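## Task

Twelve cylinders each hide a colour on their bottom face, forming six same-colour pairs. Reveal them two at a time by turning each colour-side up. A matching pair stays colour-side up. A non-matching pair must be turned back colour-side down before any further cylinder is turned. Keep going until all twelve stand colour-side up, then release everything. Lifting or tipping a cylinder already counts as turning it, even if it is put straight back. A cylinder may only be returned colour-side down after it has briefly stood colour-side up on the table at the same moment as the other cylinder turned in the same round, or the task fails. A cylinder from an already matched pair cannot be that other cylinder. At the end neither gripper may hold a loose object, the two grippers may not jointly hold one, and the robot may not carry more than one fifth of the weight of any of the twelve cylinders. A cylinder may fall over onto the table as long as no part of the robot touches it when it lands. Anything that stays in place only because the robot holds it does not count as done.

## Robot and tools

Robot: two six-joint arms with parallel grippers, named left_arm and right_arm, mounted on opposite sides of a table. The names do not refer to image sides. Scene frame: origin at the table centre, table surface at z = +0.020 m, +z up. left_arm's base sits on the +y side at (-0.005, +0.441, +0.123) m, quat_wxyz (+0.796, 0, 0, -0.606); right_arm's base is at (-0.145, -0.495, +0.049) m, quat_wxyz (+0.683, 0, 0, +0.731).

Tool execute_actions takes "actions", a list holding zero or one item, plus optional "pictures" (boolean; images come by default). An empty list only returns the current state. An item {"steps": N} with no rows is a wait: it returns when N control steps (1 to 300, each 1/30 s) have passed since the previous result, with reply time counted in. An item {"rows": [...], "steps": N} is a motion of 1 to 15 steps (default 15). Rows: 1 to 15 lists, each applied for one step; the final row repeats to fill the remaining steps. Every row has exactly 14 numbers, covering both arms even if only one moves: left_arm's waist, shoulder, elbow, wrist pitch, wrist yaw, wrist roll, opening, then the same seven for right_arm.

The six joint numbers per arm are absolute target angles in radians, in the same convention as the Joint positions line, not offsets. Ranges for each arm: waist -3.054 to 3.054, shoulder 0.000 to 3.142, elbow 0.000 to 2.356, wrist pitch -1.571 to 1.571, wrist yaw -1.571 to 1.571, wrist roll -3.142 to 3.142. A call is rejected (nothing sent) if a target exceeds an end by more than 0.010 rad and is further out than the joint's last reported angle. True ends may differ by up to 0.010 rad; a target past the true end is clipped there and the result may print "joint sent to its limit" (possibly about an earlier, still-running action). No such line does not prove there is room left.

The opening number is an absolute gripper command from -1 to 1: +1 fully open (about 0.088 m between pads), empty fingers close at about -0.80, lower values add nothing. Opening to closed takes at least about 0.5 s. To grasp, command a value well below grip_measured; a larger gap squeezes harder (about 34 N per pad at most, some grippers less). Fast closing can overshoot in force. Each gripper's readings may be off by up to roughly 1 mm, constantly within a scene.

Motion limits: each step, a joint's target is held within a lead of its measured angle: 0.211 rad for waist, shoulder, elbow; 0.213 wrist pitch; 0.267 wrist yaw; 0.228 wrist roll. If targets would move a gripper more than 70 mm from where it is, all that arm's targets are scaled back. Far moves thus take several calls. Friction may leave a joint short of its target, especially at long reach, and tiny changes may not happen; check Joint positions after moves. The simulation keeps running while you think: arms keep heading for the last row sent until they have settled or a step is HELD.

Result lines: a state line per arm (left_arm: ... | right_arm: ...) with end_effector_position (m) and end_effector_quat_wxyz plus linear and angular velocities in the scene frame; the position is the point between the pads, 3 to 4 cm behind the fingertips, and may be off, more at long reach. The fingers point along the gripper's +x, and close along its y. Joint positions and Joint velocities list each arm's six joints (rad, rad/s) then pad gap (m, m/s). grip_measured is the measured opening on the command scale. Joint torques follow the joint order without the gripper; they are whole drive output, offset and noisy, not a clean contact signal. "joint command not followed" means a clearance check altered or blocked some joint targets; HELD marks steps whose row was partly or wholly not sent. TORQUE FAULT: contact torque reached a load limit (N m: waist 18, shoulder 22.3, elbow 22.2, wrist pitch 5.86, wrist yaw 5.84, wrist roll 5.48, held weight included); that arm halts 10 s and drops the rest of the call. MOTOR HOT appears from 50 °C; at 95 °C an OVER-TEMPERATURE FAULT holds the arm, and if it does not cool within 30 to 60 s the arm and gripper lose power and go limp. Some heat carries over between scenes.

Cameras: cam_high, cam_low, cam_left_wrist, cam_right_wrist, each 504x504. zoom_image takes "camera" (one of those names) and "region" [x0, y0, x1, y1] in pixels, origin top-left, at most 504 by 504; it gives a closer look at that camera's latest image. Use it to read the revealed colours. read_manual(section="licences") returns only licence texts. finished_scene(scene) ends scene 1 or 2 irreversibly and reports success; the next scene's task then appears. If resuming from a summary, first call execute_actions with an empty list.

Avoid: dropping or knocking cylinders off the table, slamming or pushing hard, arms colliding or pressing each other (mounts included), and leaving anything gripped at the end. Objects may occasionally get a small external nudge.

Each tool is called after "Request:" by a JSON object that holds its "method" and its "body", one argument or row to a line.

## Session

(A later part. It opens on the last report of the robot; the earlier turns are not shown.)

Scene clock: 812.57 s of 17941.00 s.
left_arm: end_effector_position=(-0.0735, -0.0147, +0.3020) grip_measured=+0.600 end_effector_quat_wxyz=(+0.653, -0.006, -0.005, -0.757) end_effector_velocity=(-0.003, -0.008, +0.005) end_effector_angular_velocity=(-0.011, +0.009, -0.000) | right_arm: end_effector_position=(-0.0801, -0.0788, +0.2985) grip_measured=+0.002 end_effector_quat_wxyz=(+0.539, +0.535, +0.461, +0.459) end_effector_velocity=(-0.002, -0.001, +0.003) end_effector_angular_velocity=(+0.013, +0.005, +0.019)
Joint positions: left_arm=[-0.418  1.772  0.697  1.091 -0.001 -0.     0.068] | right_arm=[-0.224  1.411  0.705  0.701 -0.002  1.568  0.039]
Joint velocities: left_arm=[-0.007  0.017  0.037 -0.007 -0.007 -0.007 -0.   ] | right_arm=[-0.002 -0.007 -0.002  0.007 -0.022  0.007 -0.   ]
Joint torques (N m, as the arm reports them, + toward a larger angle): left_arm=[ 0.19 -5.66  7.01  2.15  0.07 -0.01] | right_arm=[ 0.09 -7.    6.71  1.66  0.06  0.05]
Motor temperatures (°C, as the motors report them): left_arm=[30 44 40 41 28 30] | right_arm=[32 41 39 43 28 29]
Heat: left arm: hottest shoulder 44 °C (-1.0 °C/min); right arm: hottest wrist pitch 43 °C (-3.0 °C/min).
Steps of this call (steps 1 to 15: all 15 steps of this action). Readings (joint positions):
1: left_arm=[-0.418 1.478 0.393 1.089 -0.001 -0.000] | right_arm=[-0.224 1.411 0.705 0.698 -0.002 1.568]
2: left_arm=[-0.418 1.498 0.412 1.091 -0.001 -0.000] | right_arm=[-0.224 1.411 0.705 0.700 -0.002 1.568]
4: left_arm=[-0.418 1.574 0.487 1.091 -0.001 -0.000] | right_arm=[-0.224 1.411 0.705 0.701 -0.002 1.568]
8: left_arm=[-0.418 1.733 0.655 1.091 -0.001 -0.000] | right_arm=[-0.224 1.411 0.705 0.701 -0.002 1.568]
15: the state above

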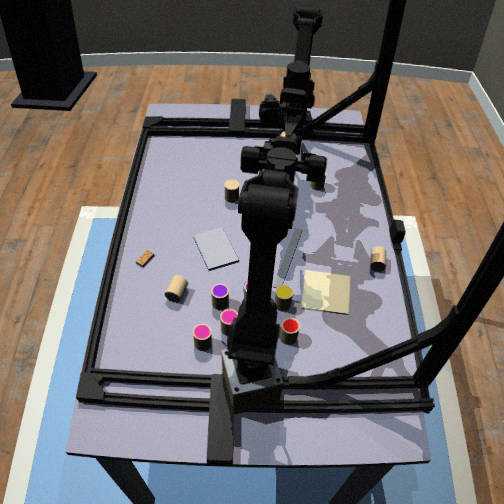

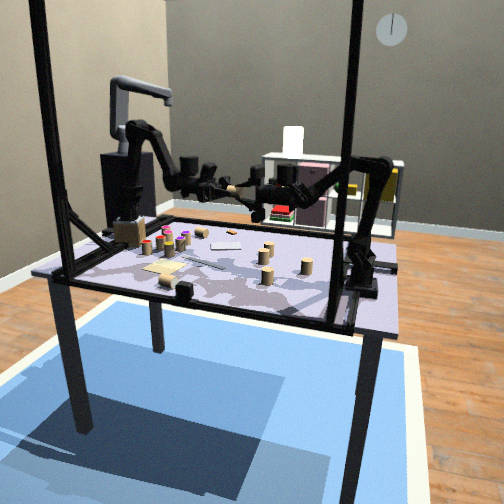

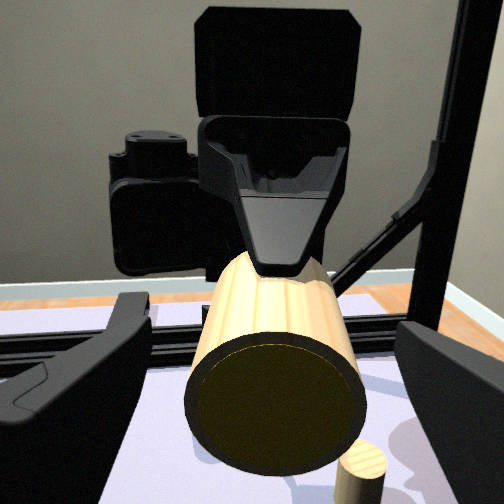

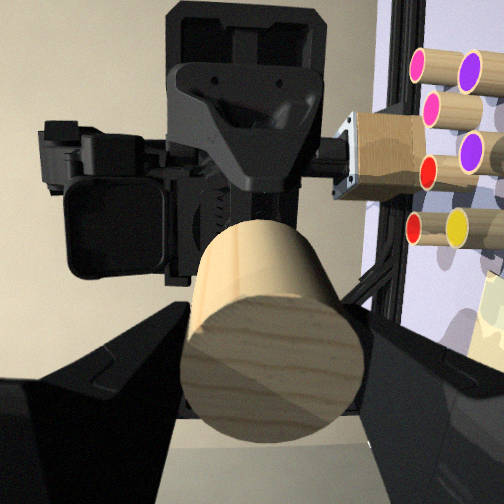

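Request:
{"method": "execute_actions", "body": {
  "actions": [
    {"rows":[[-0.416,1.783,0.708,1.093,0,0,0.45,-0.22,1.404,0.70,0.704,0,1.571,-0.3],[-0.416,1.783,0.708,1.093,0,0,0.35,-0.22,1.404,0.70,0.704,0,1.571,-0.3],[-0.416,1.783,0.708,1.093,0,0,0.25,-0.22,1.404,0.70,0.704,0,1.571,-0.3],[-0.416,1.783,0.708,1.093,0,0,0.2,-0.22,1.404,0.70,0.704,0,1.571,-0.3],[-0.416,1.783,0.708,1.093,0,0,0.15,-0.22,1.404,0.70,0.704,0,1.571,-0.3],[-0.416,1.783,0.708,1.093,0,0,0.1,-0.22,1.404,0.70,0.704,0,1.571,-0.3],[-0.416,1.783,0.708,1.093,0,0,0.06,-0.22,1.404,0.70,0.704,0,1.571,-0.3],[-0.416,1.783,0.708,1.093,0,0,0.03,-0.22,1.404,0.70,0.704,0,1.571,-0.3],[-0.416,1.783,0.708,1.093,0,0,-0.05,-0.22,1.404,0.70,0.704,0,1.571,-0.3],[-0.416,1.783,0.708,1.093,0,0,-0.15,-0.22,1.404,0.70,0.704,0,1.571,-0.3],[-0.416,1.783,0.708,1.093,0,0,-0.3,-0.22,1.404,0.70,0.704,0,1.571,-0.3]],"steps":14}
  ],
  "pictures": false
}}

Request:
{"method": "execute_actions", "body": {
  "actions": [
    {"rows":[[-0.416,1.783,0.708,1.093,0,0,-0.3,-0.22,1.404,0.70,0.704,0,1.571,0.6]],"steps":7}
  ],
  "pictures": false
}}

Request:
{"method": "execute_actions", "body": {
  "actions": [
    {"rows":[[-0.416,1.71,0.63,1.093,0,0,-0.3,-0.22,1.404,0.70,0.704,0,1.571,0.6],[-0.416,1.635,0.55,1.093,0,0,-0.3,-0.22,1.404,0.70,0.704,0,1.571,0.6],[-0.416,1.555,0.47,1.093,0,0,-0.3,-0.22,1.404,0.70,0.704,0,1.571,0.6],[-0.416,1.477,0.39,1.09,0,0,-0.3,-0.22,1.404,0.70,0.704,0,1.571,0.6]],"steps":9}
  ],
  "pictures": false
}}

Request:
{"method": "execute_actions", "body": {
  "actions": [
    {"rows":[[0.65,1.1,0.8,-0.87,0,0,-0.3,-0.393,1.3,1.3,-1.327,0,0,0.26]],"steps":15}
  ],
  "pictures": false
}}

Request:
{"method": "execute_actions", "body": {
  "actions": [
    {"rows":[[0.65,1.1,0.8,-0.87,0,0,-0.3,-0.393,1.5,1.6,-1.327,0,0,0.26]],"steps":15}
  ],
  "pictures": false
}}

Request:
{"method": "execute_actions", "body": {
  "actions": [
    {"rows":[[0.65,1.1,0.8,-0.87,0,0,-0.3,-0.393,2.0,1.757,-1.327,0,0,0.26]],"steps":8}
  ],
  "pictures": false
}}

Request:
{"method": "execute_actions", "body": {
  "actions": [
    {"rows":[[0.65,1.548,0.847,-0.87,0,0,-0.3,-0.393,2.0,1.757,-1.327,0,0,0.26]],"steps":13}
  ],
  "pictures": false
}}

Request:
{"method": "execute_actions", "body": {
  "actions": [
    {"rows":[[0.65,1.565,0.83,-0.836,0,0,-0.3,-0.393,2.01,1.715,-1.277,0,0,0.26],[0.65,1.583,0.814,-0.802,0,0,-0.3,-0.393,2.02,1.672,-1.227,0,0,0.26],[0.65,1.602,0.798,-0.767,0,0,-0.3,-0.393,2.03,1.63,-1.177,0,0,0.26],[0.65,1.622,0.783,-0.732,0,0,-0.3,-0.393,2.038,1.588,-1.127,0,0,0.26],[0.65,1.643,0.768,-0.696,0,0,-0.3,-0.393,2.038,1.588,-1.127,0,0,0.26]],"steps":15}
  ]
}}

Scene clock: 829.20 s of 17941.00 s.
left_arm: end_effector_position=(-0.0738, -0.0158, +0.3019) grip_measured=+0.029 end_effector_quat_wxyz=(+0.653, -0.006, -0.005, -0.758) end_effector_velocity=(+0.000, +0.001, -0.005) end_effector_angular_velocity=(+0.023, +0.004, +0.005) | right_arm: end_effector_position=(-0.0805, -0.0789, +0.2983) grip_measured=+0.003 end_effector_quat_wxyz=(+0.539, +0.535, +0.461, +0.459) end_effector_velocity=(-0.002, -0.000, +0.001) end_effector_angular_velocity=(+0.006, -0.008, +0.020)
Joint positions: left_arm=[-0.418  1.776  0.702  1.091  0.    -0.     0.04 ] | right_arm=[-0.223  1.411  0.703  0.701 -0.     1.568  0.039]
Joint velocities: left_arm=[-0.002 -0.002 -0.002 -0.022 -0.007 -0.007 -0.   ] | right_arm=[-0.002 -0.002 -0.002  0.007 -0.022 -0.007 -0.   ]
Joint torques (N m, as the arm reports them, + toward a larger angle): left_arm=[ 0.18 -5.78  6.88  2.14  0.04 -0.03] | right_arm=[ 0.22 -6.87  6.79  1.62 -0.03  0.03]
Motor temperatures (°C, as the motors report them): left_arm=[30 45 41 43 28 30] | right_arm=[32 41 39 44 28 29]
Heat: left arm: hottest shoulder 45 °C (+0.0 °C/min); right arm: hottest wrist pitch 44 °C (+1.0 °C/min).
Steps of this call (steps 1 to 15: the robot went on to your last target; steps 16 to 485: nothing new was sent; steps 486 to 499: all 14 steps of this action). Readings (joint positions):
486: left_arm=[-0.418 1.776 0.701 1.091 -0.001 -0.000] | right_arm=[-0.224 1.411 0.703 0.701 -0.002 1.568]
487: left_arm=[-0.418 1.776 0.702 1.091 -0.001 -0.000] | right_arm=[-0.224 1.411 0.703 0.701 -0.002 1.568]
489: left_arm=[-0.418 1.776 0.702 1.091 -0.001 -0.000] | right_arm=[-0.223 1.411 0.703 0.701 -0.002 1.568]
493: left_arm=[-0.418 1.776 0.702 1.091 -0.001 -0.000] | right_arm=[-0.223 1.411 0.703 0.701 -0.002 1.568]
499: the state above

Scene clock: 829.43 s of 17941.00 s.
left_arm: end_effector_position=(-0.0738, -0.0158, +0.3016) grip_measured=+0.029 end_effector_quat_wxyz=(+0.653, -0.006, -0.005, -0.758) end_effector_velocity=(+0.000, +0.001, -0.001) end_effector_angular_velocity=(+0.008, +0.007, +0.015) | right_arm: end_effector_position=(-0.0806, -0.0789, +0.2985) grip_measured=+0.507 end_effector_quat_wxyz=(+0.539, +0.535, +0.461, +0.459) end_effector_velocity=(+0.002, -0.002, -0.004) end_effector_angular_velocity=(-0.011, +0.009, -0.010)
Joint positions: left_arm=[-0.418  1.777  0.702  1.091  0.    -0.     0.04 ] | right_arm=[-0.223  1.411  0.703  0.702 -0.     1.569  0.064]
Joint velocities: left_arm=[-0.007 -0.002 -0.002 -0.007 -0.022 -0.007 -0.   ] | right_arm=[-0.002 -0.002 -0.007 -0.007  0.007  0.007  0.174]
Joint torques (N m, as the arm reports them, + toward a larger angle): left_arm=[ 0.17 -5.83  6.87  2.15  0.04 -0.03] | right_arm=[ 0.17 -6.9   6.83  1.54 -0.02  0.04]
Motor temperatures (°C, as the motors report them): left_arm=[30 45 41 43 28 30] | right_arm=[32 41 39 44 28 29]
Heat: left arm: hottest shoulder 45 °C (+0.0 °C/min); right arm: hottest wrist pitch 44 °C (+1.0 °C/min).
Steps of this call (steps 1 to 7: all 7 steps of this action). Readings (joint positions):
1: left_arm=[-0.418 1.776 0.702 1.091 0.000 -0.000] | right_arm=[-0.223 1.411 0.703 0.701 -0.000 1.568]
2: left_arm=[-0.418 1.776 0.702 1.091 0.000 -0.000] | right_arm=[-0.223 1.411 0.703 0.701 -0.000 1.568]
4: left_arm=[-0.418 1.777 0.702 1.091 0.000 -0.000] | right_arm=[-0.223 1.411 0.703 0.702 -0.000 1.569]
7: the state above

Scene clock: 829.73 s of 17941.00 s.
left_arm: end_effector_position=(-0.0627, +0.0582, +0.3019) grip_measured=+0.029 end_effector_quat_wxyz=(+0.653, -0.001, -0.001, -0.758) end_effector_velocity=(+0.007, +0.058, -0.015) end_effector_angular_velocity=(+0.035, +0.017, -0.000) | right_arm: end_effector_position=(-0.0806, -0.0789, +0.2985) grip_measured=+0.598 end_effector_quat_wxyz=(+0.539, +0.535, +0.461, +0.459) end_effector_velocity=(+0.002, -0.000, +0.000) end_effector_angular_velocity=(-0.001, +0.008, -0.010)
Joint positions: left_arm=[-0.418  1.5    0.413  1.091  0.    -0.     0.04 ] | right_arm=[-0.223  1.411  0.703  0.702 -0.     1.569  0.068]
Joint velocities: left_arm=[-0.007 -0.203 -0.227 -0.007 -0.007 -0.022 -0.   ] | right_arm=[-0.002 -0.002  0.002 -0.007  0.007  0.007  0.001]
Joint torques (N m, as the arm reports them, + toward a larger angle): left_arm=[ 0.19 -5.13  5.52  1.99  0.03 -0.02] | right_arm=[ 0.16 -6.92  6.89  1.54 -0.04  0.05]
Motor temperatures (°C, as the motors report them): left_arm=[30 45 41 43 28 30] | right_arm=[32 41 39 45 28 29]
Heat: left arm: hottest shoulder 45 °C (+0.0 °C/min); right arm: hottest wrist pitch 45 °C (+2.0 °C/min).
Steps of this call (steps 1 to 9: all 9 steps of this action). Readings (joint positions):
1: left_arm=[-0.418 1.770 0.693 1.091 0.000 -0.000] | right_arm=[-0.223 1.411 0.703 0.702 -0.000 1.569]
2: left_arm=[-0.418 1.748 0.667 1.091 0.000 -0.000] | right_arm=[-0.223 1.411 0.703 0.702 -0.000 1.569]
4: left_arm=[-0.418 1.652 0.559 1.089 0.000 -0.000] | right_arm=[-0.223 1.411 0.703 0.702 -0.000 1.569]
8: left_arm=[-0.418 1.509 0.422 1.091 0.000 -0.000] | right_arm=[-0.223 1.411 0.703 0.702 -0.000 1.569]
9: the state above

Scene clock: 830.23 s of 17941.00 s.
left_arm: end_effector_position=(+0.1360, +0.0958, +0.4716) grip_measured=+0.028 end_effector_quat_wxyz=(+0.827, -0.044, -0.066, -0.557) end_effector_velocity=(+0.609, +0.308, -0.029) end_effector_angular_velocity=(+0.816, +0.346, +1.830) | right_arm: end_effector_position=(-0.0166, -0.1082, +0.4454) grip_measured=+0.261 end_effector_quat_wxyz=(+0.771, +0.251, +0.239, +0.535) end_effector_velocity=(-0.025, -0.081, -0.235) end_effector_angular_velocity=(-1.997, -1.416, +0.200)
Joint positions: left_arm=[ 0.122  1.126  0.776  0.508  0.007 -0.     0.04 ] | right_arm=[-0.39   1.287  1.293 -0.106 -0.001  0.701  0.052]
Joint velocities: left_arm=[ 1.824 -0.452  0.398 -1.736 -0.007 -0.007 -0.001] | right_arm=[-0.007 -0.12   0.242 -1.81  -0.007 -1.985 -0.001]
Joint torques (N m, as the arm reports them, + toward a larger angle): left_arm=[ 0.28 -2.69  6.92  1.23 -0.17 -0.01] | right_arm=[-0.23 -3.22  6.09  0.68 -0.01 -0.11]
Motor temperatures (°C, as the motors report them): left_arm=[30 45 41 43 28 30] | right_arm=[32 41 39 45 28 29]
Heat: left arm: hottest shoulder 45 °C (+0.0 °C/min); right arm: hottest wrist pitch 45 °C (+2.0 °C/min).
Steps of this call (steps 1 to 15: all 15 steps of this action). Readings (joint positions):
1: left_arm=[-0.408 1.482 0.423 1.058 0.008 -0.000] | right_arm=[-0.231 1.403 0.718 0.668 -0.007 1.540]
2: left_arm=[-0.381 1.462 0.443 1.010 0.010 -0.000] | right_arm=[-0.255 1.396 0.745 0.618 -0.009 1.497]
4: left_arm=[-0.316 1.412 0.496 0.952 0.009 -0.000] | right_arm=[-0.311 1.377 0.816 0.532 -0.003 1.404]
8: left_arm=[-0.193 1.298 0.615 0.831 0.009 -0.000] | right_arm=[-0.378 1.333 1.020 0.309 0.000 1.166]
15: the state above

Scene clock: 830.73 s of 17941.00 s.
left_arm: end_effector_position=(+0.2483, +0.2454, +0.3044) grip_measured=+0.028 end_effector_quat_wxyz=(+0.890, +0.111, +0.324, -0.302) end_effector_velocity=(-0.204, +0.166, -0.316) end_effector_angular_velocity=(+1.146, +1.488, +0.027) | right_arm: end_effector_position=(-0.0299, -0.1493, +0.3214) grip_measured=+0.260 end_effector_quat_wxyz=(+0.724, -0.262, +0.375, +0.517) end_effector_velocity=(-0.105, -0.313, -0.234) end_effector_angular_velocity=(-1.777, +0.515, +0.115)
Joint positions: left_arm=[ 0.644  1.105  0.794 -0.388 -0.003  0.     0.04 ] | right_arm=[-0.39   1.493  1.589 -1.045 -0.     0.015  0.052]
Joint velocities: left_arm=[ 0.017  0.002 -0.007 -1.868 -0.007 -0.007 -0.002] | right_arm=[-0.002 -0.007 -0.002 -1.853 -0.007 -0.139 -0.   ]
Joint torques (N m, as the arm reports them, + toward a larger angle): left_arm=[ 0.34 -3.97  8.52  1.65  0.12 -0.04] | right_arm=[-0.24 -5.85  8.21  0.92 -0.03 -0.05]
Motor temperatures (°C, as the motors report them): left_arm=[30 45 41 43 28 30] | right_arm=[32 41 39 45 28 29]
Heat: left arm: hottest shoulder 45 °C (+0.0 °C/min); right arm: hottest wrist pitch 45 °C (+2.0 °C/min).
Steps of this call (steps 1 to 15: all 15 steps of this action). Readings (joint positions):
1: left_arm=[0.182 1.114 0.786 0.452 0.006 -0.000] | right_arm=[-0.390 1.310 1.329 -0.187 -0.000 0.635]
2: left_arm=[0.240 1.108 0.791 0.397 0.005 -0.000] | right_arm=[-0.390 1.353 1.389 -0.241 -0.001 0.569]
4: left_arm=[0.349 1.105 0.794 0.284 0.005 -0.000] | right_arm=[-0.390 1.441 1.503 -0.355 -0.001 0.436]
8: left_arm=[0.561 1.105 0.794 0.051 0.001 -0.000] | right_arm=[-0.390 1.492 1.567 -0.611 -0.001 0.169]
15: the state above

Scene clock: 831.00 s of 17941.00 s.
left_arm: end_effector_position=(+0.1899, +0.2915, +0.2472) grip_measured=+0.030 end_effector_quat_wxyz=(+0.800, +0.173, +0.508, -0.270) end_effector_velocity=(-0.082, +0.063, -0.048) end_effector_angular_velocity=(+0.319, +0.411, +0.007) | right_arm: end_effector_position=(-0.0250, -0.1350, +0.2189) grip_measured=+0.260 end_effector_quat_wxyz=(+0.615, -0.381, +0.532, +0.441) end_effector_velocity=(+0.023, +0.055, -0.581) end_effector_angular_velocity=(-1.719, +0.564, +0.013)
Joint positions: left_arm=[ 0.648  1.105  0.794 -0.821 -0.003  0.     0.04 ] | right_arm=[-0.391  1.87   1.749 -1.305 -0.     0.004  0.052]
Joint velocities: left_arm=[-0.002 -0.002 -0.002 -0.52  -0.007 -0.007 -0.   ] | right_arm=[-0.007  1.595 -0.002 -0.212  0.007 -0.022  0.   ]
Joint torques (N m, as the arm reports them, + toward a larger angle): left_arm=[ 0.1  -3.44  7.92  1.5   0.12 -0.05] | right_arm=[-0.2  -8.32  7.08 -0.04 -0.03 -0.11]
Motor temperatures (°C, as the motors report them): left_arm=[30 45 41 43 28 30] | right_arm=[32 41 39 44 28 29]
Heat: left arm: hottest shoulder 45 °C (+0.0 °C/min); right arm: hottest wrist pitch 44 °C (+1.0 °C/min).
Steps of this call (steps 1 to 8: all 8 steps of this action). Readings (joint positions):
1: left_arm=[0.645 1.105 0.794 -0.451 -0.003 0.000] | right_arm=[-0.390 1.520 1.613 -1.126 -0.000 0.011]
2: left_arm=[0.646 1.105 0.794 -0.513 -0.003 0.000] | right_arm=[-0.391 1.561 1.659 -1.183 -0.000 0.008]
4: left_arm=[0.647 1.105 0.794 -0.639 -0.003 0.000] | right_arm=[-0.391 1.660 1.728 -1.243 -0.000 0.006]
8: the state above

Scene clock: 831.43 s of 17941.00 s.
left_arm: end_effector_position=(+0.1840, +0.2960, +0.1607) grip_measured=+0.027 end_effector_quat_wxyz=(+0.671, +0.228, +0.669, -0.226) end_effector_velocity=(-0.002, +0.005, -0.002) end_effector_angular_velocity=(+0.028, +0.000, +0.020) | right_arm: end_effector_position=(-0.0245, -0.1334, +0.1695) grip_measured=+0.260 end_effector_quat_wxyz=(+0.572, -0.414, +0.578, +0.410) end_effector_velocity=(-0.002, +0.002, +0.000) end_effector_angular_velocity=(+0.014, +0.019, +0.005)
Joint positions: left_arm=[ 0.648  1.54   0.84  -0.87  -0.003  0.     0.04 ] | right_arm=[-0.391  2.007  1.751 -1.325 -0.     0.003  0.052]
Joint velocities: left_arm=[-0.002  0.002 -0.007 -0.007 -0.022 -0.022 -0.   ] | right_arm=[-0.002 -0.002 -0.002  0.007 -0.022 -0.007 -0.   ]
Joint torques (N m, as the arm reports them, + toward a larger angle): left_arm=[ 0.17 -3.98  6.66  0.5   0.13 -0.04] | right_arm=[ -0.16 -10.75   6.84  -0.06  -0.03  -0.08]
Motor temperatures (°C, as the motors report them): left_arm=[30 45 41 43 28 30] | right_arm=[32 41 39 44 28 29]
Heat: left arm: hottest shoulder 45 °C (+0.0 °C/min); right arm: hottest wrist pitch 44 °C (+1.0 °C/min).
Steps of this call (steps 1 to 13: all 13 steps of this action). Readings (joint positions):
1: left_arm=[0.648 1.136 0.802 -0.843 -0.003 0.000] | right_arm=[-0.391 1.917 1.749 -1.311 -0.000 0.004]
2: left_arm=[0.648 1.183 0.821 -0.848 -0.003 0.000] | right_arm=[-0.391 1.957 1.749 -1.315 -0.000 0.004]
4: left_arm=[0.648 1.306 0.842 -0.846 -0.003 0.000] | right_arm=[-0.391 2.003 1.743 -1.321 -0.000 0.003]
8: left_arm=[0.648 1.505 0.842 -0.866 -0.003 0.000] | right_arm=[-0.391 2.008 1.748 -1.325 -0.000 0.003]
13: the state above

Scene clock: 831.93 s of 17941.00 s.
left_arm: end_effector_position=(+0.1873, +0.2935, +0.1236) grip_measured=+0.026 end_effector_quat_wxyz=(+0.671, +0.228, +0.669, -0.226) end_effector_velocity=(-0.001, +0.002, +0.000) end_effector_angular_velocity=(+0.010, +0.001, +0.020) | right_arm: end_effector_position=(-0.0234, -0.1302, +0.1194) grip_measured=+0.260 end_effector_quat_wxyz=(+0.574, -0.413, +0.575, +0.412) end_effector_velocity=(-0.003, -0.001, -0.001) end_effector_angular_velocity=(-0.005, +0.025, +0.005)
Joint positions: left_arm=[ 0.648  1.639  0.77  -0.699 -0.003  0.     0.04 ] | right_arm=[-0.391  2.036  1.593 -1.13  -0.     0.003  0.052]
Joint velocities: left_arm=[-0.002 -0.002 -0.002 -0.007 -0.007 -0.022 -0.   ] | right_arm=[-0.002  0.002 -0.002 -0.007 -0.022 -0.007 -0.   ]
Joint torques (N m, as the arm reports them, + toward a larger angle): left_arm=[ 0.2  -4.5   5.    0.62  0.11 -0.04] | right_arm=[-0.21 -9.72  5.72  0.2  -0.03 -0.08]
Motor temperatures (°C, as the motors report them): left_arm=[30 45 41 43 28 30] | right_arm=[32 41 39 44 28 29]
Heat: left arm: hottest shoulder 45 °C (+0.0 °C/min); right arm: hottest wrist pitch 44 °C (+1.0 °C/min).
Steps of this call (steps 1 to 15: all 15 steps of this action). Readings (joint positions):
1: left_arm=[0.648 1.542 0.840 -0.866 -0.003 0.000] | right_arm=[-0.391 2.007 1.748 -1.319 -0.000 0.003]
2: left_arm=[0.648 1.548 0.836 -0.849 -0.003 0.000] | right_arm=[-0.391 2.007 1.736 -1.295 -0.000 0.003]
4: left_arm=[0.648 1.572 0.822 -0.795 -0.003 0.000] | right_arm=[-0.391 2.007 1.691 -1.220 -0.000 0.003]
8: left_arm=[0.648 1.630 0.781 -0.723 -0.003 0.000] | right_arm=[-0.391 2.028 1.607 -1.152 -0.000 0.003]
15: the state above

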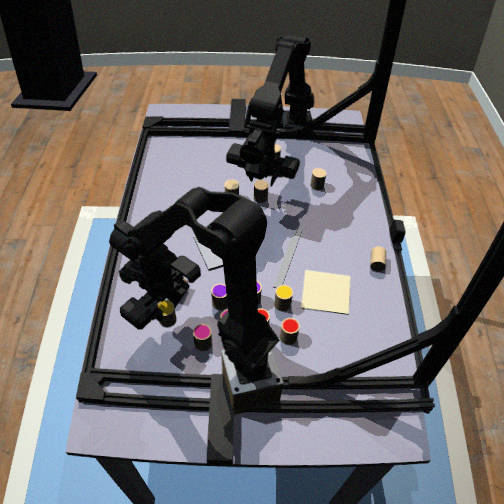

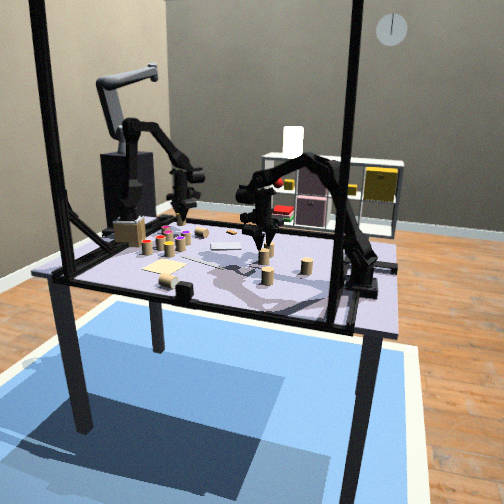

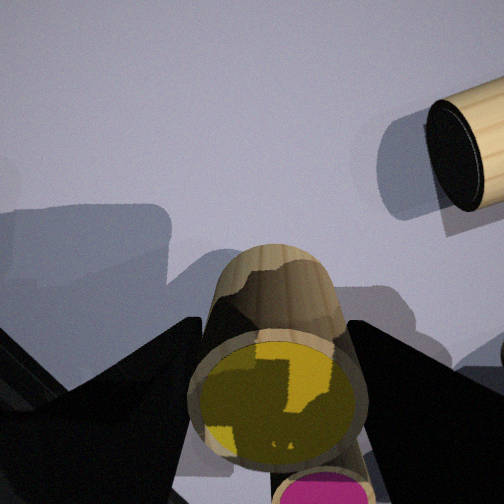

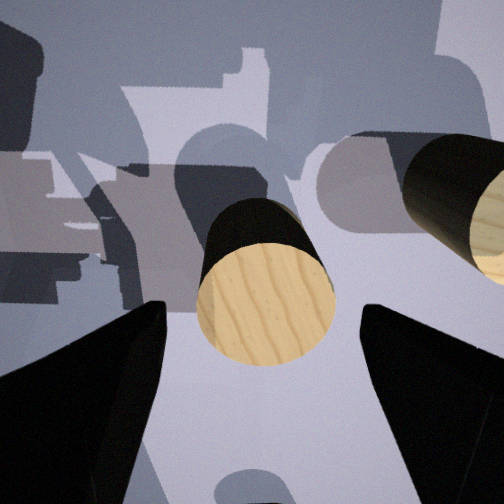

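Request:
{"method": "execute_actions", "body": {
  "actions": [
    {"rows":[[0.65,1.664,0.753,-0.655,0,0,-0.3,-0.397,2.042,1.592,-1.127,0,0,0.26],[0.65,1.686,0.739,-0.61,0,0,-0.3,-0.397,2.042,1.592,-1.127,0,0,0.26],[0.65,1.709,0.725,-0.565,0,0,-0.3,-0.397,2.051,1.572,-1.10,0,0,0.26],[0.65,1.732,0.712,-0.525,0,0,-0.3,-0.397,2.06,1.552,-1.075,0,0,0.26],[0.65,1.755,0.70,-0.5,0,0,-0.3,-0.397,2.069,1.532,-1.048,0,0,0.26],[0.65,1.768,0.694,-0.5,0,0,-0.3,-0.397,2.077,1.513,-1.022,0,0,0.26]],"steps":14}
  ],
  "pictures": false
}}

Request:
{"method": "execute_actions", "body": {
  "actions": [
    {"rows":[[0.65,1.768,0.694,-0.5,0,0,0,-0.397,2.077,1.513,-1.022,0,0,0.26],[0.65,1.768,0.694,-0.5,0,0,0.1,-0.397,2.077,1.513,-1.022,0,0,0.26],[0.65,1.768,0.694,-0.5,0,0,0.2,-0.397,2.077,1.513,-1.022,0,0,0.26],[0.65,1.768,0.694,-0.5,0,0,0.26,-0.397,2.077,1.513,-1.022,0,0,0.26],[0.65,1.768,0.694,-0.5,0,0,0.26,-0.397,2.077,1.513,-1.022,0,0,0.26],[0.65,1.768,0.694,-0.5,0,0,0.26,-0.397,2.077,1.513,-1.022,0,0,0.26],[0.65,1.732,0.712,-0.53,0,0,0.26,-0.397,2.077,1.513,-1.022,0,0,0.26],[0.65,1.686,0.739,-0.60,0,0,0.26,-0.397,2.077,1.513,-1.022,0,0,0.26],[0.65,1.643,0.768,-0.68,0,0,0.26,-0.397,2.077,1.513,-1.022,0,0,0.26],[0.65,1.602,0.798,-0.76,0,0,0.26,-0.397,2.077,1.513,-1.022,0,0,0.26],[0.65,1.548,0.847,-0.87,0,0,0.26,-0.397,2.077,1.513,-1.022,0,0,0.26]],"steps":15}
  ],
  "pictures": false
}}

Request:
{"method": "execute_actions", "body": {
  "actions": [
    {"rows":[[0.65,1.4,0.847,-0.87,0,0,0.26,-0.397,2.077,1.513,-1.022,0,0,0.26],[0.65,1.3,0.8,-0.87,0,0,0.26,-0.397,2.077,1.513,-1.022,0,0,0.26],[0.65,1.2,0.8,-0.87,0,0,0.26,-0.397,2.077,1.513,-1.022,0,0,0.26],[0.65,1.1,0.75,-0.87,0,0,0.26,-0.397,2.077,1.513,-1.022,0,0,0.26],[-0.42,1.0,0.5,0.5,0,0,0.6,-0.397,2.077,1.513,-1.022,0,0,0.2],[-0.42,1.0,0.5,0.5,0,0,0.6,-0.397,2.077,1.513,-1.022,0,0,0.15],[-0.42,1.0,0.5,0.5,0,0,0.6,-0.397,2.077,1.513,-1.022,0,0,0.1],[-0.42,1.0,0.5,0.5,0,0,0.6,-0.397,2.077,1.513,-1.022,0,0,0.06],[-0.42,1.0,0.5,0.5,0,0,0.6,-0.397,2.077,1.513,-1.022,0,0,0.03],[-0.42,1.0,0.5,0.5,0,0,0.6,-0.397,2.077,1.513,-1.022,0,0,-0.05],[-0.42,1.0,0.5,0.5,0,0,0.6,-0.397,2.077,1.513,-1.022,0,0,-0.15],[-0.42,1.0,0.5,0.5,0,0,0.6,-0.397,2.077,1.513,-1.022,0,0,-0.3]],"steps":15}
  ],
  "pictures": false
}}

Request:
{"method": "execute_actions", "body": {
  "actions": [
    {"rows":[[-0.42,1.0,0.5,0.5,0,0,0.6,-0.397,2.06,1.552,-1.07,0,0,-0.3],[-0.42,1.0,0.5,0.5,0,0,0.6,-0.397,2.042,1.592,-1.12,0,0,-0.3],[-0.42,1.0,0.5,0.5,0,0,0.6,-0.397,2.03,1.65,-1.19,0,0,-0.3],[-0.42,1.0,0.5,0.5,0,0,0.6,-0.397,2.015,1.71,-1.26,0,0,-0.3],[-0.42,1.0,0.5,0.5,0,0,0.6,-0.397,2.0,1.76,-1.327,0,0,-0.3],[-0.42,1.0,0.5,0.5,0,0,0.6,-0.397,2.0,1.76,-1.327,0,0,-0.3],[-0.42,1.0,0.5,0.5,0,0,0.6,-0.397,2.0,1.76,-1.327,0,0,-0.3],[-0.42,1.0,0.5,0.5,0,0,0.6,-0.397,1.88,1.8,-1.327,0,0,-0.3],[-0.42,1.0,0.5,0.5,0,0,0.6,-0.397,1.88,1.8,-1.327,0,0,-0.3],[-0.42,1.0,0.5,0.5,0,0,0.6,-0.397,1.75,1.75,-1.327,0,0,-0.3]],"steps":13}
  ],
  "pictures": false
}}

Request:
{"method": "execute_actions", "body": {
  "actions": [
    {"rows":[[-0.42,1.0,0.5,0.5,0,0,0.6,-0.221,1.3,1.3,0,0,1.571,-0.3]],"steps":15}
  ],
  "pictures": false
}}

Request:
{"method": "execute_actions", "body": {
  "actions": [
    {"rows":[[-0.42,1.0,0.5,0.5,0,0,0.6,-0.221,1.3,1.3,0,0,1.571,-0.3]],"steps":6}
  ],
  "pictures": false
}}

Request:
{"method": "execute_actions", "body": {
  "actions": [
    {"rows":[[-0.42,1.477,0.39,1.09,0,0,0.6,-0.221,1.404,0.70,0.704,0,1.571,-0.3]],"steps":15}
  ],
  "pictures": false
}}

Request:
{"method": "execute_actions", "body": {
  "actions": [
    {"rows":[[-0.42,1.477,0.39,1.09,0,0,0.6,-0.221,1.404,0.70,0.704,0,1.571,-0.3]],"steps":6}
  ],
  "pictures": false
}}

Request:
{"method": "execute_actions", "body": {
  "actions": [
    {"rows":[[-0.42,1.53,0.44,1.093,0,0,0.6,-0.221,1.404,0.70,0.704,0,1.571,-0.3],[-0.42,1.58,0.495,1.093,0,0,0.6,-0.221,1.404,0.70,0.704,0,1.571,-0.3],[-0.42,1.635,0.55,1.093,0,0,0.6,-0.221,1.404,0.70,0.704,0,1.571,-0.3],[-0.42,1.69,0.60,1.093,0,0,0.6,-0.221,1.404,0.70,0.704,0,1.571,-0.3],[-0.42,1.74,0.655,1.093,0,0,0.6,-0.221,1.404,0.70,0.704,0,1.571,-0.3],[-0.42,1.783,0.708,1.093,0,0,0.6,-0.221,1.404,0.70,0.704,0,1.571,-0.3]],"steps":15}
  ]
}}

Scene clock: 853.70 s of 17941.00 s.
left_arm: end_effector_position=(+0.1857, +0.2948, +0.0821) grip_measured=+0.018 end_effector_quat_wxyz=(+0.669, +0.228, +0.671, -0.226) end_effector_velocity=(+0.011, -0.005, -0.001) end_effector_angular_velocity=(-0.020, -0.062, -0.010) | right_arm: end_effector_position=(-0.0220, -0.1307, +0.0896) grip_measured=+0.260 end_effector_quat_wxyz=(+0.573, -0.412, +0.577, +0.410) end_effector_velocity=(+0.000, +0.008, +0.002) end_effector_angular_velocity=(+0.046, +0.008, +0.005)
Joint positions: left_arm=[ 0.648  1.763  0.696 -0.507 -0.002  0.     0.04 ] | right_arm=[-0.395  2.068  1.518 -1.027 -0.     0.003  0.052]
Joint velocities: left_arm=[-0.002 -0.002 -0.007  0.066 -0.022  0.007  0.   ] | right_arm=[-0.002 -0.007 -0.002  0.037 -0.022 -0.007 -0.   ]
Joint torques (N m, as the arm reports them, + toward a larger angle): left_arm=[ 0.21 -4.55  4.36  0.8   0.12 -0.04] | right_arm=[-0.22 -9.06  5.49  0.24 -0.03 -0.07]
Motor temperatures (°C, as the motors report them): left_arm=[30 44 40 40 28 30] | right_arm=[32 44 39 42 28 29]
Heat: left arm: hottest shoulder 44 °C (-1.0 °C/min); right arm: hottest shoulder 44 °C (+0.0 °C/min).
Steps of this call (steps 1 to 15: the robot went on to your last target; steps 16 to 639: nothing new was sent; steps 640 to 653: all 14 steps of this action). Readings (joint positions):
640: left_arm=[0.648 1.642 0.767 -0.691 -0.002 0.000] | right_arm=[-0.391 2.036 1.592 -1.129 -0.000 0.003]
641: left_arm=[0.648 1.648 0.763 -0.669 -0.002 0.000] | right_arm=[-0.392 2.036 1.592 -1.129 -0.000 0.003]
643: left_arm=[0.648 1.676 0.748 -0.603 -0.002 0.000] | right_arm=[-0.393 2.036 1.585 -1.110 -0.000 0.003]
647: left_arm=[0.648 1.746 0.710 -0.527 -0.002 0.000] | right_arm=[-0.395 2.047 1.543 -1.046 -0.000 0.003]
653: the state above

Scene clock: 854.20 s of 17941.00 s.
left_arm: end_effector_position=(+0.1904, +0.2912, +0.1553) grip_measured=+0.257 end_effector_quat_wxyz=(+0.678, +0.225, +0.661, -0.229) end_effector_velocity=(+0.010, -0.007, +0.141) end_effector_angular_velocity=(-0.070, -0.103, +0.020) | right_arm: end_effector_position=(-0.0218, -0.1301, +0.0893) grip_measured=+0.260 end_effector_quat_wxyz=(+0.574, -0.412, +0.576, +0.411) end_effector_velocity=(-0.000, -0.001, +0.001) end_effector_angular_velocity=(+0.000, +0.008, +0.005)
Joint positions: left_arm=[ 0.648  1.562  0.837 -0.821 -0.002  0.     0.052] | right_arm=[-0.395  2.068  1.518 -1.024 -0.     0.003  0.052]
Joint velocities: left_arm=[-0.002 -0.335  0.295 -0.505 -0.007 -0.022  0.001] | right_arm=[-0.002 -0.002  0.002 -0.007 -0.007 -0.007 -0.   ]
Joint torques (N m, as the arm reports them, + toward a larger angle): left_arm=[ 0.2  -3.49  4.14 -0.09  0.11 -0.05] | right_arm=[-0.28 -9.1   5.42  0.2  -0.01 -0.06]
Motor temperatures (°C, as the motors report them): left_arm=[30 44 40 40 28 30] | right_arm=[32 44 39 42 28 29]
Heat: left arm: hottest shoulder 44 °C (-1.0 °C/min); right arm: hottest shoulder 44 °C (+0.0 °C/min).
Steps of this call (steps 1 to 15: all 15 steps of this action). Readings (joint positions):
1: left_arm=[0.648 1.763 0.696 -0.506 -0.002 0.000] | right_arm=[-0.395 2.068 1.518 -1.026 -0.000 0.003]
2: left_arm=[0.648 1.763 0.696 -0.506 -0.002 0.000] | right_arm=[-0.395 2.068 1.518 -1.024 -0.000 0.003]
4: left_arm=[0.648 1.763 0.696 -0.503 -0.002 0.000] | right_arm=[-0.395 2.068 1.518 -1.024 -0.000 0.003]
8: left_arm=[0.648 1.751 0.703 -0.528 -0.002 0.000] | right_arm=[-0.395 2.068 1.518 -1.024 -0.000 0.003]
15: the state above

Scene clock: 854.70 s of 17941.00 s.
left_arm: end_effector_position=(+0.0738, +0.1595, +0.2460) grip_measured=+0.595 end_effector_quat_wxyz=(+0.750, +0.206, +0.270, -0.567) end_effector_velocity=(-0.447, -0.397, +0.345) end_effector_angular_velocity=(-1.926, -0.538, -1.833) | right_arm: end_effector_position=(-0.0219, -0.1301, +0.0893) grip_measured=+0.004 end_effector_quat_wxyz=(+0.574, -0.412, +0.576, +0.411) end_effector_velocity=(+0.000, +0.001, -0.001) end_effector_angular_velocity=(+0.005, +0.006, +0.005)
Joint positions: left_arm=[ 0.003  1.014  0.512 -0.19  -0.004  0.001  0.068] | right_arm=[-0.395  2.068  1.518 -1.024 -0.001  0.003  0.039]
Joint velocities: left_arm=[-1.844 -0.11  -0.007  1.897 -0.007 -0.007  0.003] | right_arm=[-0.002  0.002 -0.002  0.007 -0.007 -0.007 -0.   ]
Joint torques (N m, as the arm reports them, + toward a larger angle): left_arm=[-0.43 -3.2   6.22  1.9   0.16 -0.08] | right_arm=[-0.2  -9.07  5.46  0.2  -0.01 -0.06]
Motor temperatures (°C, as the motors report them): left_arm=[30 44 40 40 28 30] | right_arm=[32 44 39 42 28 29]
Heat: left arm: hottest shoulder 44 °C (-1.0 °C/min); right arm: hottest shoulder 44 °C (+0.0 °C/min).
Steps of this call (steps 1 to 15: all 15 steps of this action). Readings (joint positions):
1: left_arm=[0.648 1.535 0.842 -0.833 -0.002 0.000] | right_arm=[-0.395 2.068 1.518 -1.024 -0.000 0.003]
2: left_arm=[0.648 1.494 0.834 -0.845 -0.002 0.000] | right_arm=[-0.395 2.068 1.518 -1.024 -0.000 0.003]
4: left_arm=[0.648 1.376 0.806 -0.863 -0.002 0.000] | right_arm=[-0.395 2.068 1.518 -1.024 -0.000 0.003]
8: left_arm=[0.436 1.122 0.610 -0.621 -0.004 0.001] | right_arm=[-0.395 2.068 1.518 -1.024 -0.000 0.002]
15: the state above

Scene clock: 855.13 s of 17941.00 s.
left_arm: end_effector_position=(-0.0545, +0.1043, +0.3812) grip_measured=+0.600 end_effector_quat_wxyz=(+0.654, +0.008, +0.007, -0.757) end_effector_velocity=(-0.012, +0.001, +0.059) end_effector_angular_velocity=(-0.260, +0.060, -0.039) | right_arm: end_effector_position=(-0.0257, -0.1412, +0.2343) grip_measured=+0.003 end_effector_quat_wxyz=(+0.623, -0.373, +0.522, +0.446) end_effector_velocity=(-0.036, -0.105, +0.429) end_effector_angular_velocity=(+1.078, -0.356, -0.008)
Joint positions: left_arm=[-0.414  1.     0.508  0.471  0.001  0.001  0.068] | right_arm=[-0.395  1.826  1.749 -1.318 -0.001  0.002  0.039]
Joint velocities: left_arm=[-0.032 -0.007  0.002  0.256  0.007 -0.022 -0.   ] | right_arm=[-0.002 -1.189  0.042 -0.095 -0.007  0.007 -0.   ]
Joint torques (N m, as the arm reports them, + toward a larger angle): left_arm=[-0.17 -2.88  6.81  2.09  0.01 -0.05] | right_arm=[-0.18 -7.52  6.4   0.3  -0.01 -0.06]
Motor temperatures (°C, as the motors report them): left_arm=[30 44 40 40 28 30] | right_arm=[32 44 39 42 28 29]
Heat: left arm: hottest shoulder 44 °C (-1.0 °C/min); right arm: hottest shoulder 44 °C (+0.0 °C/min).
Steps of this call (steps 1 to 13: all 13 steps of this action). Readings (joint positions):
1: left_arm=[-0.058 1.012 0.511 -0.128 -0.004 0.001] | right_arm=[-0.395 2.068 1.521 -1.030 -0.001 0.002]
2: left_arm=[-0.119 1.010 0.511 -0.066 -0.004 0.001] | right_arm=[-0.395 2.068 1.533 -1.054 -0.001 0.002]
4: left_arm=[-0.240 1.009 0.510 0.057 -0.004 0.001] | right_arm=[-0.395 2.068 1.587 -1.146 -0.001 0.002]
8: left_arm=[-0.392 1.008 0.508 0.305 0.002 0.001] | right_arm=[-0.395 2.020 1.720 -1.277 -0.001 0.002]
13: the state above

Scene clock: 855.63 s of 17941.00 s.
left_arm: end_effector_position=(-0.0557, +0.1045, +0.3868) grip_measured=+0.600 end_effector_quat_wxyz=(+0.653, -0.001, -0.002, -0.758) end_effector_velocity=(+0.000, +0.001, +0.001) end_effector_angular_velocity=(-0.004, +0.023, +0.005) | right_arm: end_effector_position=(-0.0854, -0.1018, +0.3815) grip_measured=+0.003 end_effector_quat_wxyz=(+0.718, +0.232, +0.435, +0.492) end_effector_velocity=(+0.023, +0.151, +0.325) end_effector_angular_velocity=(+1.966, +1.518, -0.771)
Joint positions: left_arm=[-0.417  1.     0.507  0.497  0.001  0.001  0.068] | right_arm=[-0.22   1.313  1.314 -0.409 -0.002  0.975  0.039]
Joint velocities: left_arm=[-0.002 -0.002 -0.002  0.007 -0.007 -0.022  0.   ] | right_arm=[-0.002 -0.002 -0.081  1.795 -0.007  1.956  0.   ]
Joint torques (N m, as the arm reports them, + toward a larger angle): left_arm=[-0.23 -2.87  6.88  2.2   0.01 -0.05] | right_arm=[-0.16 -7.1   6.68  1.61  0.04  0.06]
Motor temperatures (°C, as the motors report them): left_arm=[30 44 40 41 28 30] | right_arm=[32 44 39 42 28 29]
Heat: left arm: hottest shoulder 44 °C (-1.0 °C/min); right arm: hottest shoulder 44 °C (+0.0 °C/min).
Steps of this call (steps 1 to 15: all 15 steps of this action). Readings (joint positions):
1: left_arm=[-0.415 1.000 0.508 0.478 0.001 0.001] | right_arm=[-0.385 1.769 1.721 -1.272 0.010 0.050]
2: left_arm=[-0.416 1.000 0.507 0.483 0.001 0.001] | right_arm=[-0.351 1.705 1.666 -1.196 0.015 0.120]
4: left_arm=[-0.417 1.000 0.507 0.492 0.001 0.001] | right_arm=[-0.268 1.585 1.552 -1.079 -0.002 0.251]
8: left_arm=[-0.417 1.000 0.507 0.495 0.001 0.001] | right_arm=[-0.215 1.379 1.356 -0.845 -0.005 0.514]
15: the state above

Scene clock: 855.83 s of 17941.00 s.
left_arm: end_effector_position=(-0.0558, +0.1045, +0.3869) grip_measured=+0.600 end_effector_quat_wxyz=(+0.652, -0.002, -0.002, -0.758) end_effector_velocity=(+0.000, -0.000, -0.004) end_effector_angular_velocity=(+0.013, +0.005, +0.005) | right_arm: end_effector_position=(-0.0827, -0.0848, +0.4493) grip_measured=+0.003 end_effector_quat_wxyz=(+0.603, +0.460, +0.436, +0.485) end_effector_velocity=(-0.001, -0.009, +0.218) end_effector_angular_velocity=(+1.229, +1.800, -0.150)
Joint positions: left_arm=[-0.418  1.     0.507  0.498  0.001  0.001  0.068] | right_arm=[-0.22   1.312  1.307 -0.073 -0.002  1.372  0.039]
Joint velocities: left_arm=[-0.002  0.002 -0.002 -0.007 -0.007 -0.007 -0.   ] | right_arm=[-0.002 -0.081 -0.007  0.872 -0.007  1.971  0.001]
Joint torques (N m, as the arm reports them, + toward a larger angle): left_arm=[-0.26 -2.84  6.9   2.2   0.01 -0.05] | right_arm=[-0.08 -6.56  7.11  1.31  0.02  0.06]
Motor temperatures (°C, as the motors report them): left_arm=[30 44 40 41 28 30] | right_arm=[32 44 39 42 28 29]
Heat: left arm: hottest shoulder 44 °C (-1.0 °C/min); right arm: hottest shoulder 44 °C (+0.0 °C/min).
Steps of this call (steps 1 to 6: all 6 steps of this action). Readings (joint positions):
1: left_arm=[-0.417 1.000 0.507 0.498 0.001 0.001] | right_arm=[-0.220 1.313 1.312 -0.348 -0.002 1.041]
2: left_arm=[-0.417 1.000 0.507 0.498 0.001 0.001] | right_arm=[-0.220 1.313 1.309 -0.288 -0.002 1.107]
4: left_arm=[-0.418 1.000 0.507 0.498 0.001 0.001] | right_arm=[-0.220 1.313 1.307 -0.164 -0.002 1.241]
6: the state above

Scene clock: 856.33 s of 17941.00 s.
left_arm: end_effector_position=(-0.0617, +0.0653, +0.3026) grip_measured=+0.600 end_effector_quat_wxyz=(+0.652, -0.001, -0.001, -0.758) end_effector_velocity=(+0.002, -0.004, -0.012) end_effector_angular_velocity=(+0.013, +0.005, +0.020) | right_arm: end_effector_position=(-0.0817, -0.0782, +0.2881) grip_measured=+0.003 end_effector_quat_wxyz=(+0.549, +0.523, +0.474, +0.448) end_effector_velocity=(-0.002, +0.002, +0.109) end_effector_angular_velocity=(+0.535, -0.074, +0.019)
Joint positions: left_arm=[-0.418  1.466  0.389  1.079  0.001  0.001  0.068] | right_arm=[-0.22   1.415  0.705  0.659 -0.002  1.567  0.039]
Joint velocities: left_arm=[-0.002  0.061 -0.002  0.051 -0.022 -0.007 -0.   ] | right_arm=[-0.002  0.002 -0.037  0.579 -0.022  0.007 -0.   ]
Joint torques (N m, as the arm reports them, + toward a larger angle): left_arm=[-0.2  -3.71  6.23  2.2   0.01 -0.06] | right_arm=[-0.14 -7.36  7.47  1.88  0.02  0.06]
Motor temperatures (°C, as the motors report them): left_arm=[30 44 40 41 28 30] | right_arm=[32 44 39 42 28 29]
Heat: left arm: hottest shoulder 44 °C (-1.0 °C/min); right arm: hottest shoulder 44 °C (+0.0 °C/min).
Steps of this call (steps 1 to 15: all 15 steps of this action). Readings (joint positions):
1: left_arm=[-0.418 1.027 0.492 0.550 0.001 0.001] | right_arm=[-0.220 1.313 1.288 -0.023 -0.002 1.421]
2: left_arm=[-0.418 1.072 0.475 0.633 0.001 0.001] | right_arm=[-0.220 1.314 1.258 0.034 -0.002 1.454]
4: left_arm=[-0.418 1.190 0.441 0.745 0.001 0.001] | right_arm=[-0.220 1.326 1.184 0.127 -0.002 1.501]
8: left_arm=[-0.418 1.417 0.394 0.963 0.001 0.001] | right_arm=[-0.220 1.386 0.970 0.350 -0.002 1.551]
15: the state above

Scene clock: 856.53 s of 17941.00 s.
left_arm: end_effector_position=(-0.0617, +0.0649, +0.3026) grip_measured=+0.600 end_effector_quat_wxyz=(+0.652, -0.002, -0.002, -0.758) end_effector_velocity=(+0.000, +0.001, +0.002) end_effector_angular_velocity=(-0.006, +0.008, +0.005) | right_arm: end_effector_position=(-0.0818, -0.0785, +0.2970) grip_measured=+0.003 end_effector_quat_wxyz=(+0.540, +0.533, +0.464, +0.458) end_effector_velocity=(+0.002, -0.001, +0.011) end_effector_angular_velocity=(+0.052, -0.000, -0.000)
Joint positions: left_arm=[-0.418  1.47   0.389  1.087  0.001  0.001  0.068] | right_arm=[-0.22   1.411  0.705  0.694 -0.002  1.568  0.039]
Joint velocities: left_arm=[-0.002 -0.002 -0.002  0.007 -0.007 -0.007  0.   ] | right_arm=[-0.007 -0.002 -0.002  0.051 -0.007  0.007  0.   ]
Joint torques (N m, as the arm reports them, + toward a larger angle): left_arm=[-0.17 -3.74  6.24  2.2   0.   -0.05] | right_arm=[-0.1  -7.02  6.7   1.8   0.02  0.06]
Motor temperatures (°C, as the motors report them): left_arm=[30 44 40 41 28 30] | right_arm=[32 44 39 42 28 29]
Heat: left arm: hottest shoulder 44 °C (-1.0 °C/min); right arm: hottest shoulder 44 °C (+0.0 °C/min).
Steps of this call (steps 1 to 6: all 6 steps of this action). Readings (joint positions):
1: left_arm=[-0.418 1.468 0.389 1.082 0.001 0.001] | right_arm=[-0.220 1.415 0.705 0.677 -0.002 1.567]
2: left_arm=[-0.418 1.469 0.389 1.083 0.001 0.001] | right_arm=[-0.220 1.413 0.705 0.688 -0.002 1.567]
4: left_arm=[-0.418 1.470 0.389 1.086 0.001 0.001] | right_arm=[-0.220 1.411 0.705 0.693 -0.002 1.567]
6: the state above

Scene clock: 857.03 s of 17941.00 s.
left_arm: end_effector_position=(-0.0736, -0.0147, +0.3017) grip_measured=+0.600 end_effector_quat_wxyz=(+0.652, -0.006, -0.005, -0.758) end_effector_velocity=(-0.001, -0.008, +0.007) end_effector_angular_velocity=(-0.016, +0.010, +0.005) | right_arm: end_effector_position=(-0.0818, -0.0785, +0.2985) grip_measured=+0.003 end_effector_quat_wxyz=(+0.538, +0.534, +0.462, +0.460) end_effector_velocity=(-0.004, -0.001, +0.003) end_effector_angular_velocity=(+0.011, -0.009, +0.024)
Joint positions: left_arm=[-0.418  1.773  0.697  1.091  0.001  0.001  0.068] | right_arm=[-0.22   1.411  0.705  0.701 -0.002  1.568  0.039]
Joint velocities: left_arm=[-0.002  0.012  0.037 -0.007 -0.007 -0.007 -0.   ] | right_arm=[ 0.002 -0.007 -0.002  0.007 -0.022 -0.007  0.   ]
Joint torques (N m, as the arm reports them, + toward a larger angle): left_arm=[-0.22 -5.49  6.94  2.15  0.01 -0.05] | right_arm=[-0.08 -6.94  6.66  1.64  0.03  0.06]
Motor temperatures (°C, as the motors report them): left_arm=[30 44 40 41 28 30] | right_arm=[32 44 39 42 28 29]
Heat: left arm: hottest shoulder 44 °C (-1.0 °C/min); right arm: hottest shoulder 44 °C (+0.0 °C/min).
Steps of this call (steps 1 to 15: all 15 steps of this action). Readings (joint positions):
1: left_arm=[-0.418 1.478 0.394 1.089 0.001 0.001] | right_arm=[-0.220 1.411 0.705 0.697 -0.002 1.568]
2: left_arm=[-0.418 1.498 0.413 1.091 0.001 0.001] | right_arm=[-0.220 1.411 0.705 0.699 -0.002 1.568]
4: left_arm=[-0.418 1.574 0.487 1.091 0.001 0.001] | right_arm=[-0.220 1.411 0.705 0.701 -0.002 1.568]
8: left_arm=[-0.418 1.734 0.656 1.091 0.001 0.001] | right_arm=[-0.220 1.411 0.705 0.701 -0.002 1.568]
15: the state above

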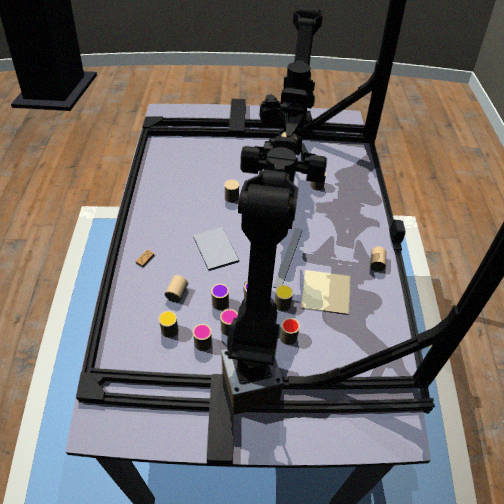

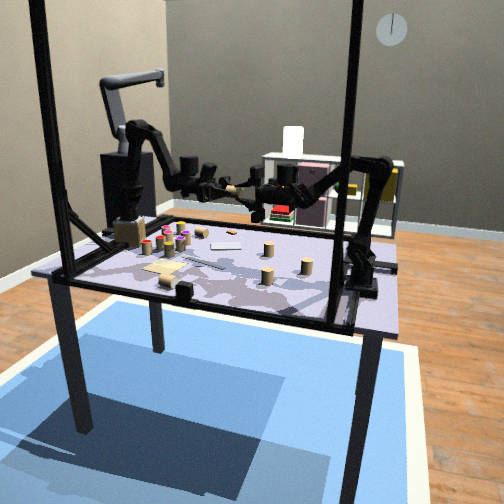

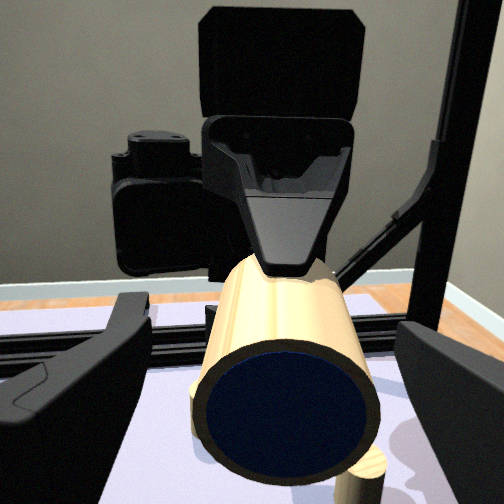

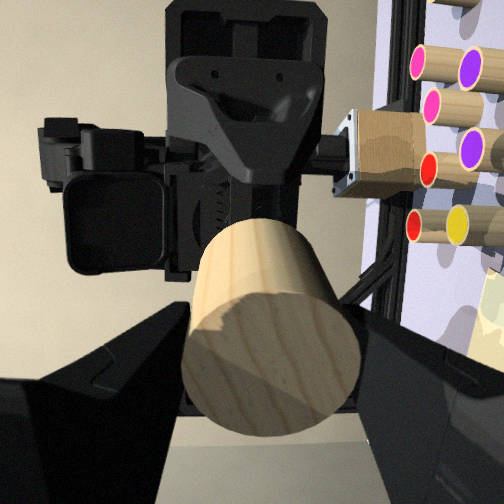

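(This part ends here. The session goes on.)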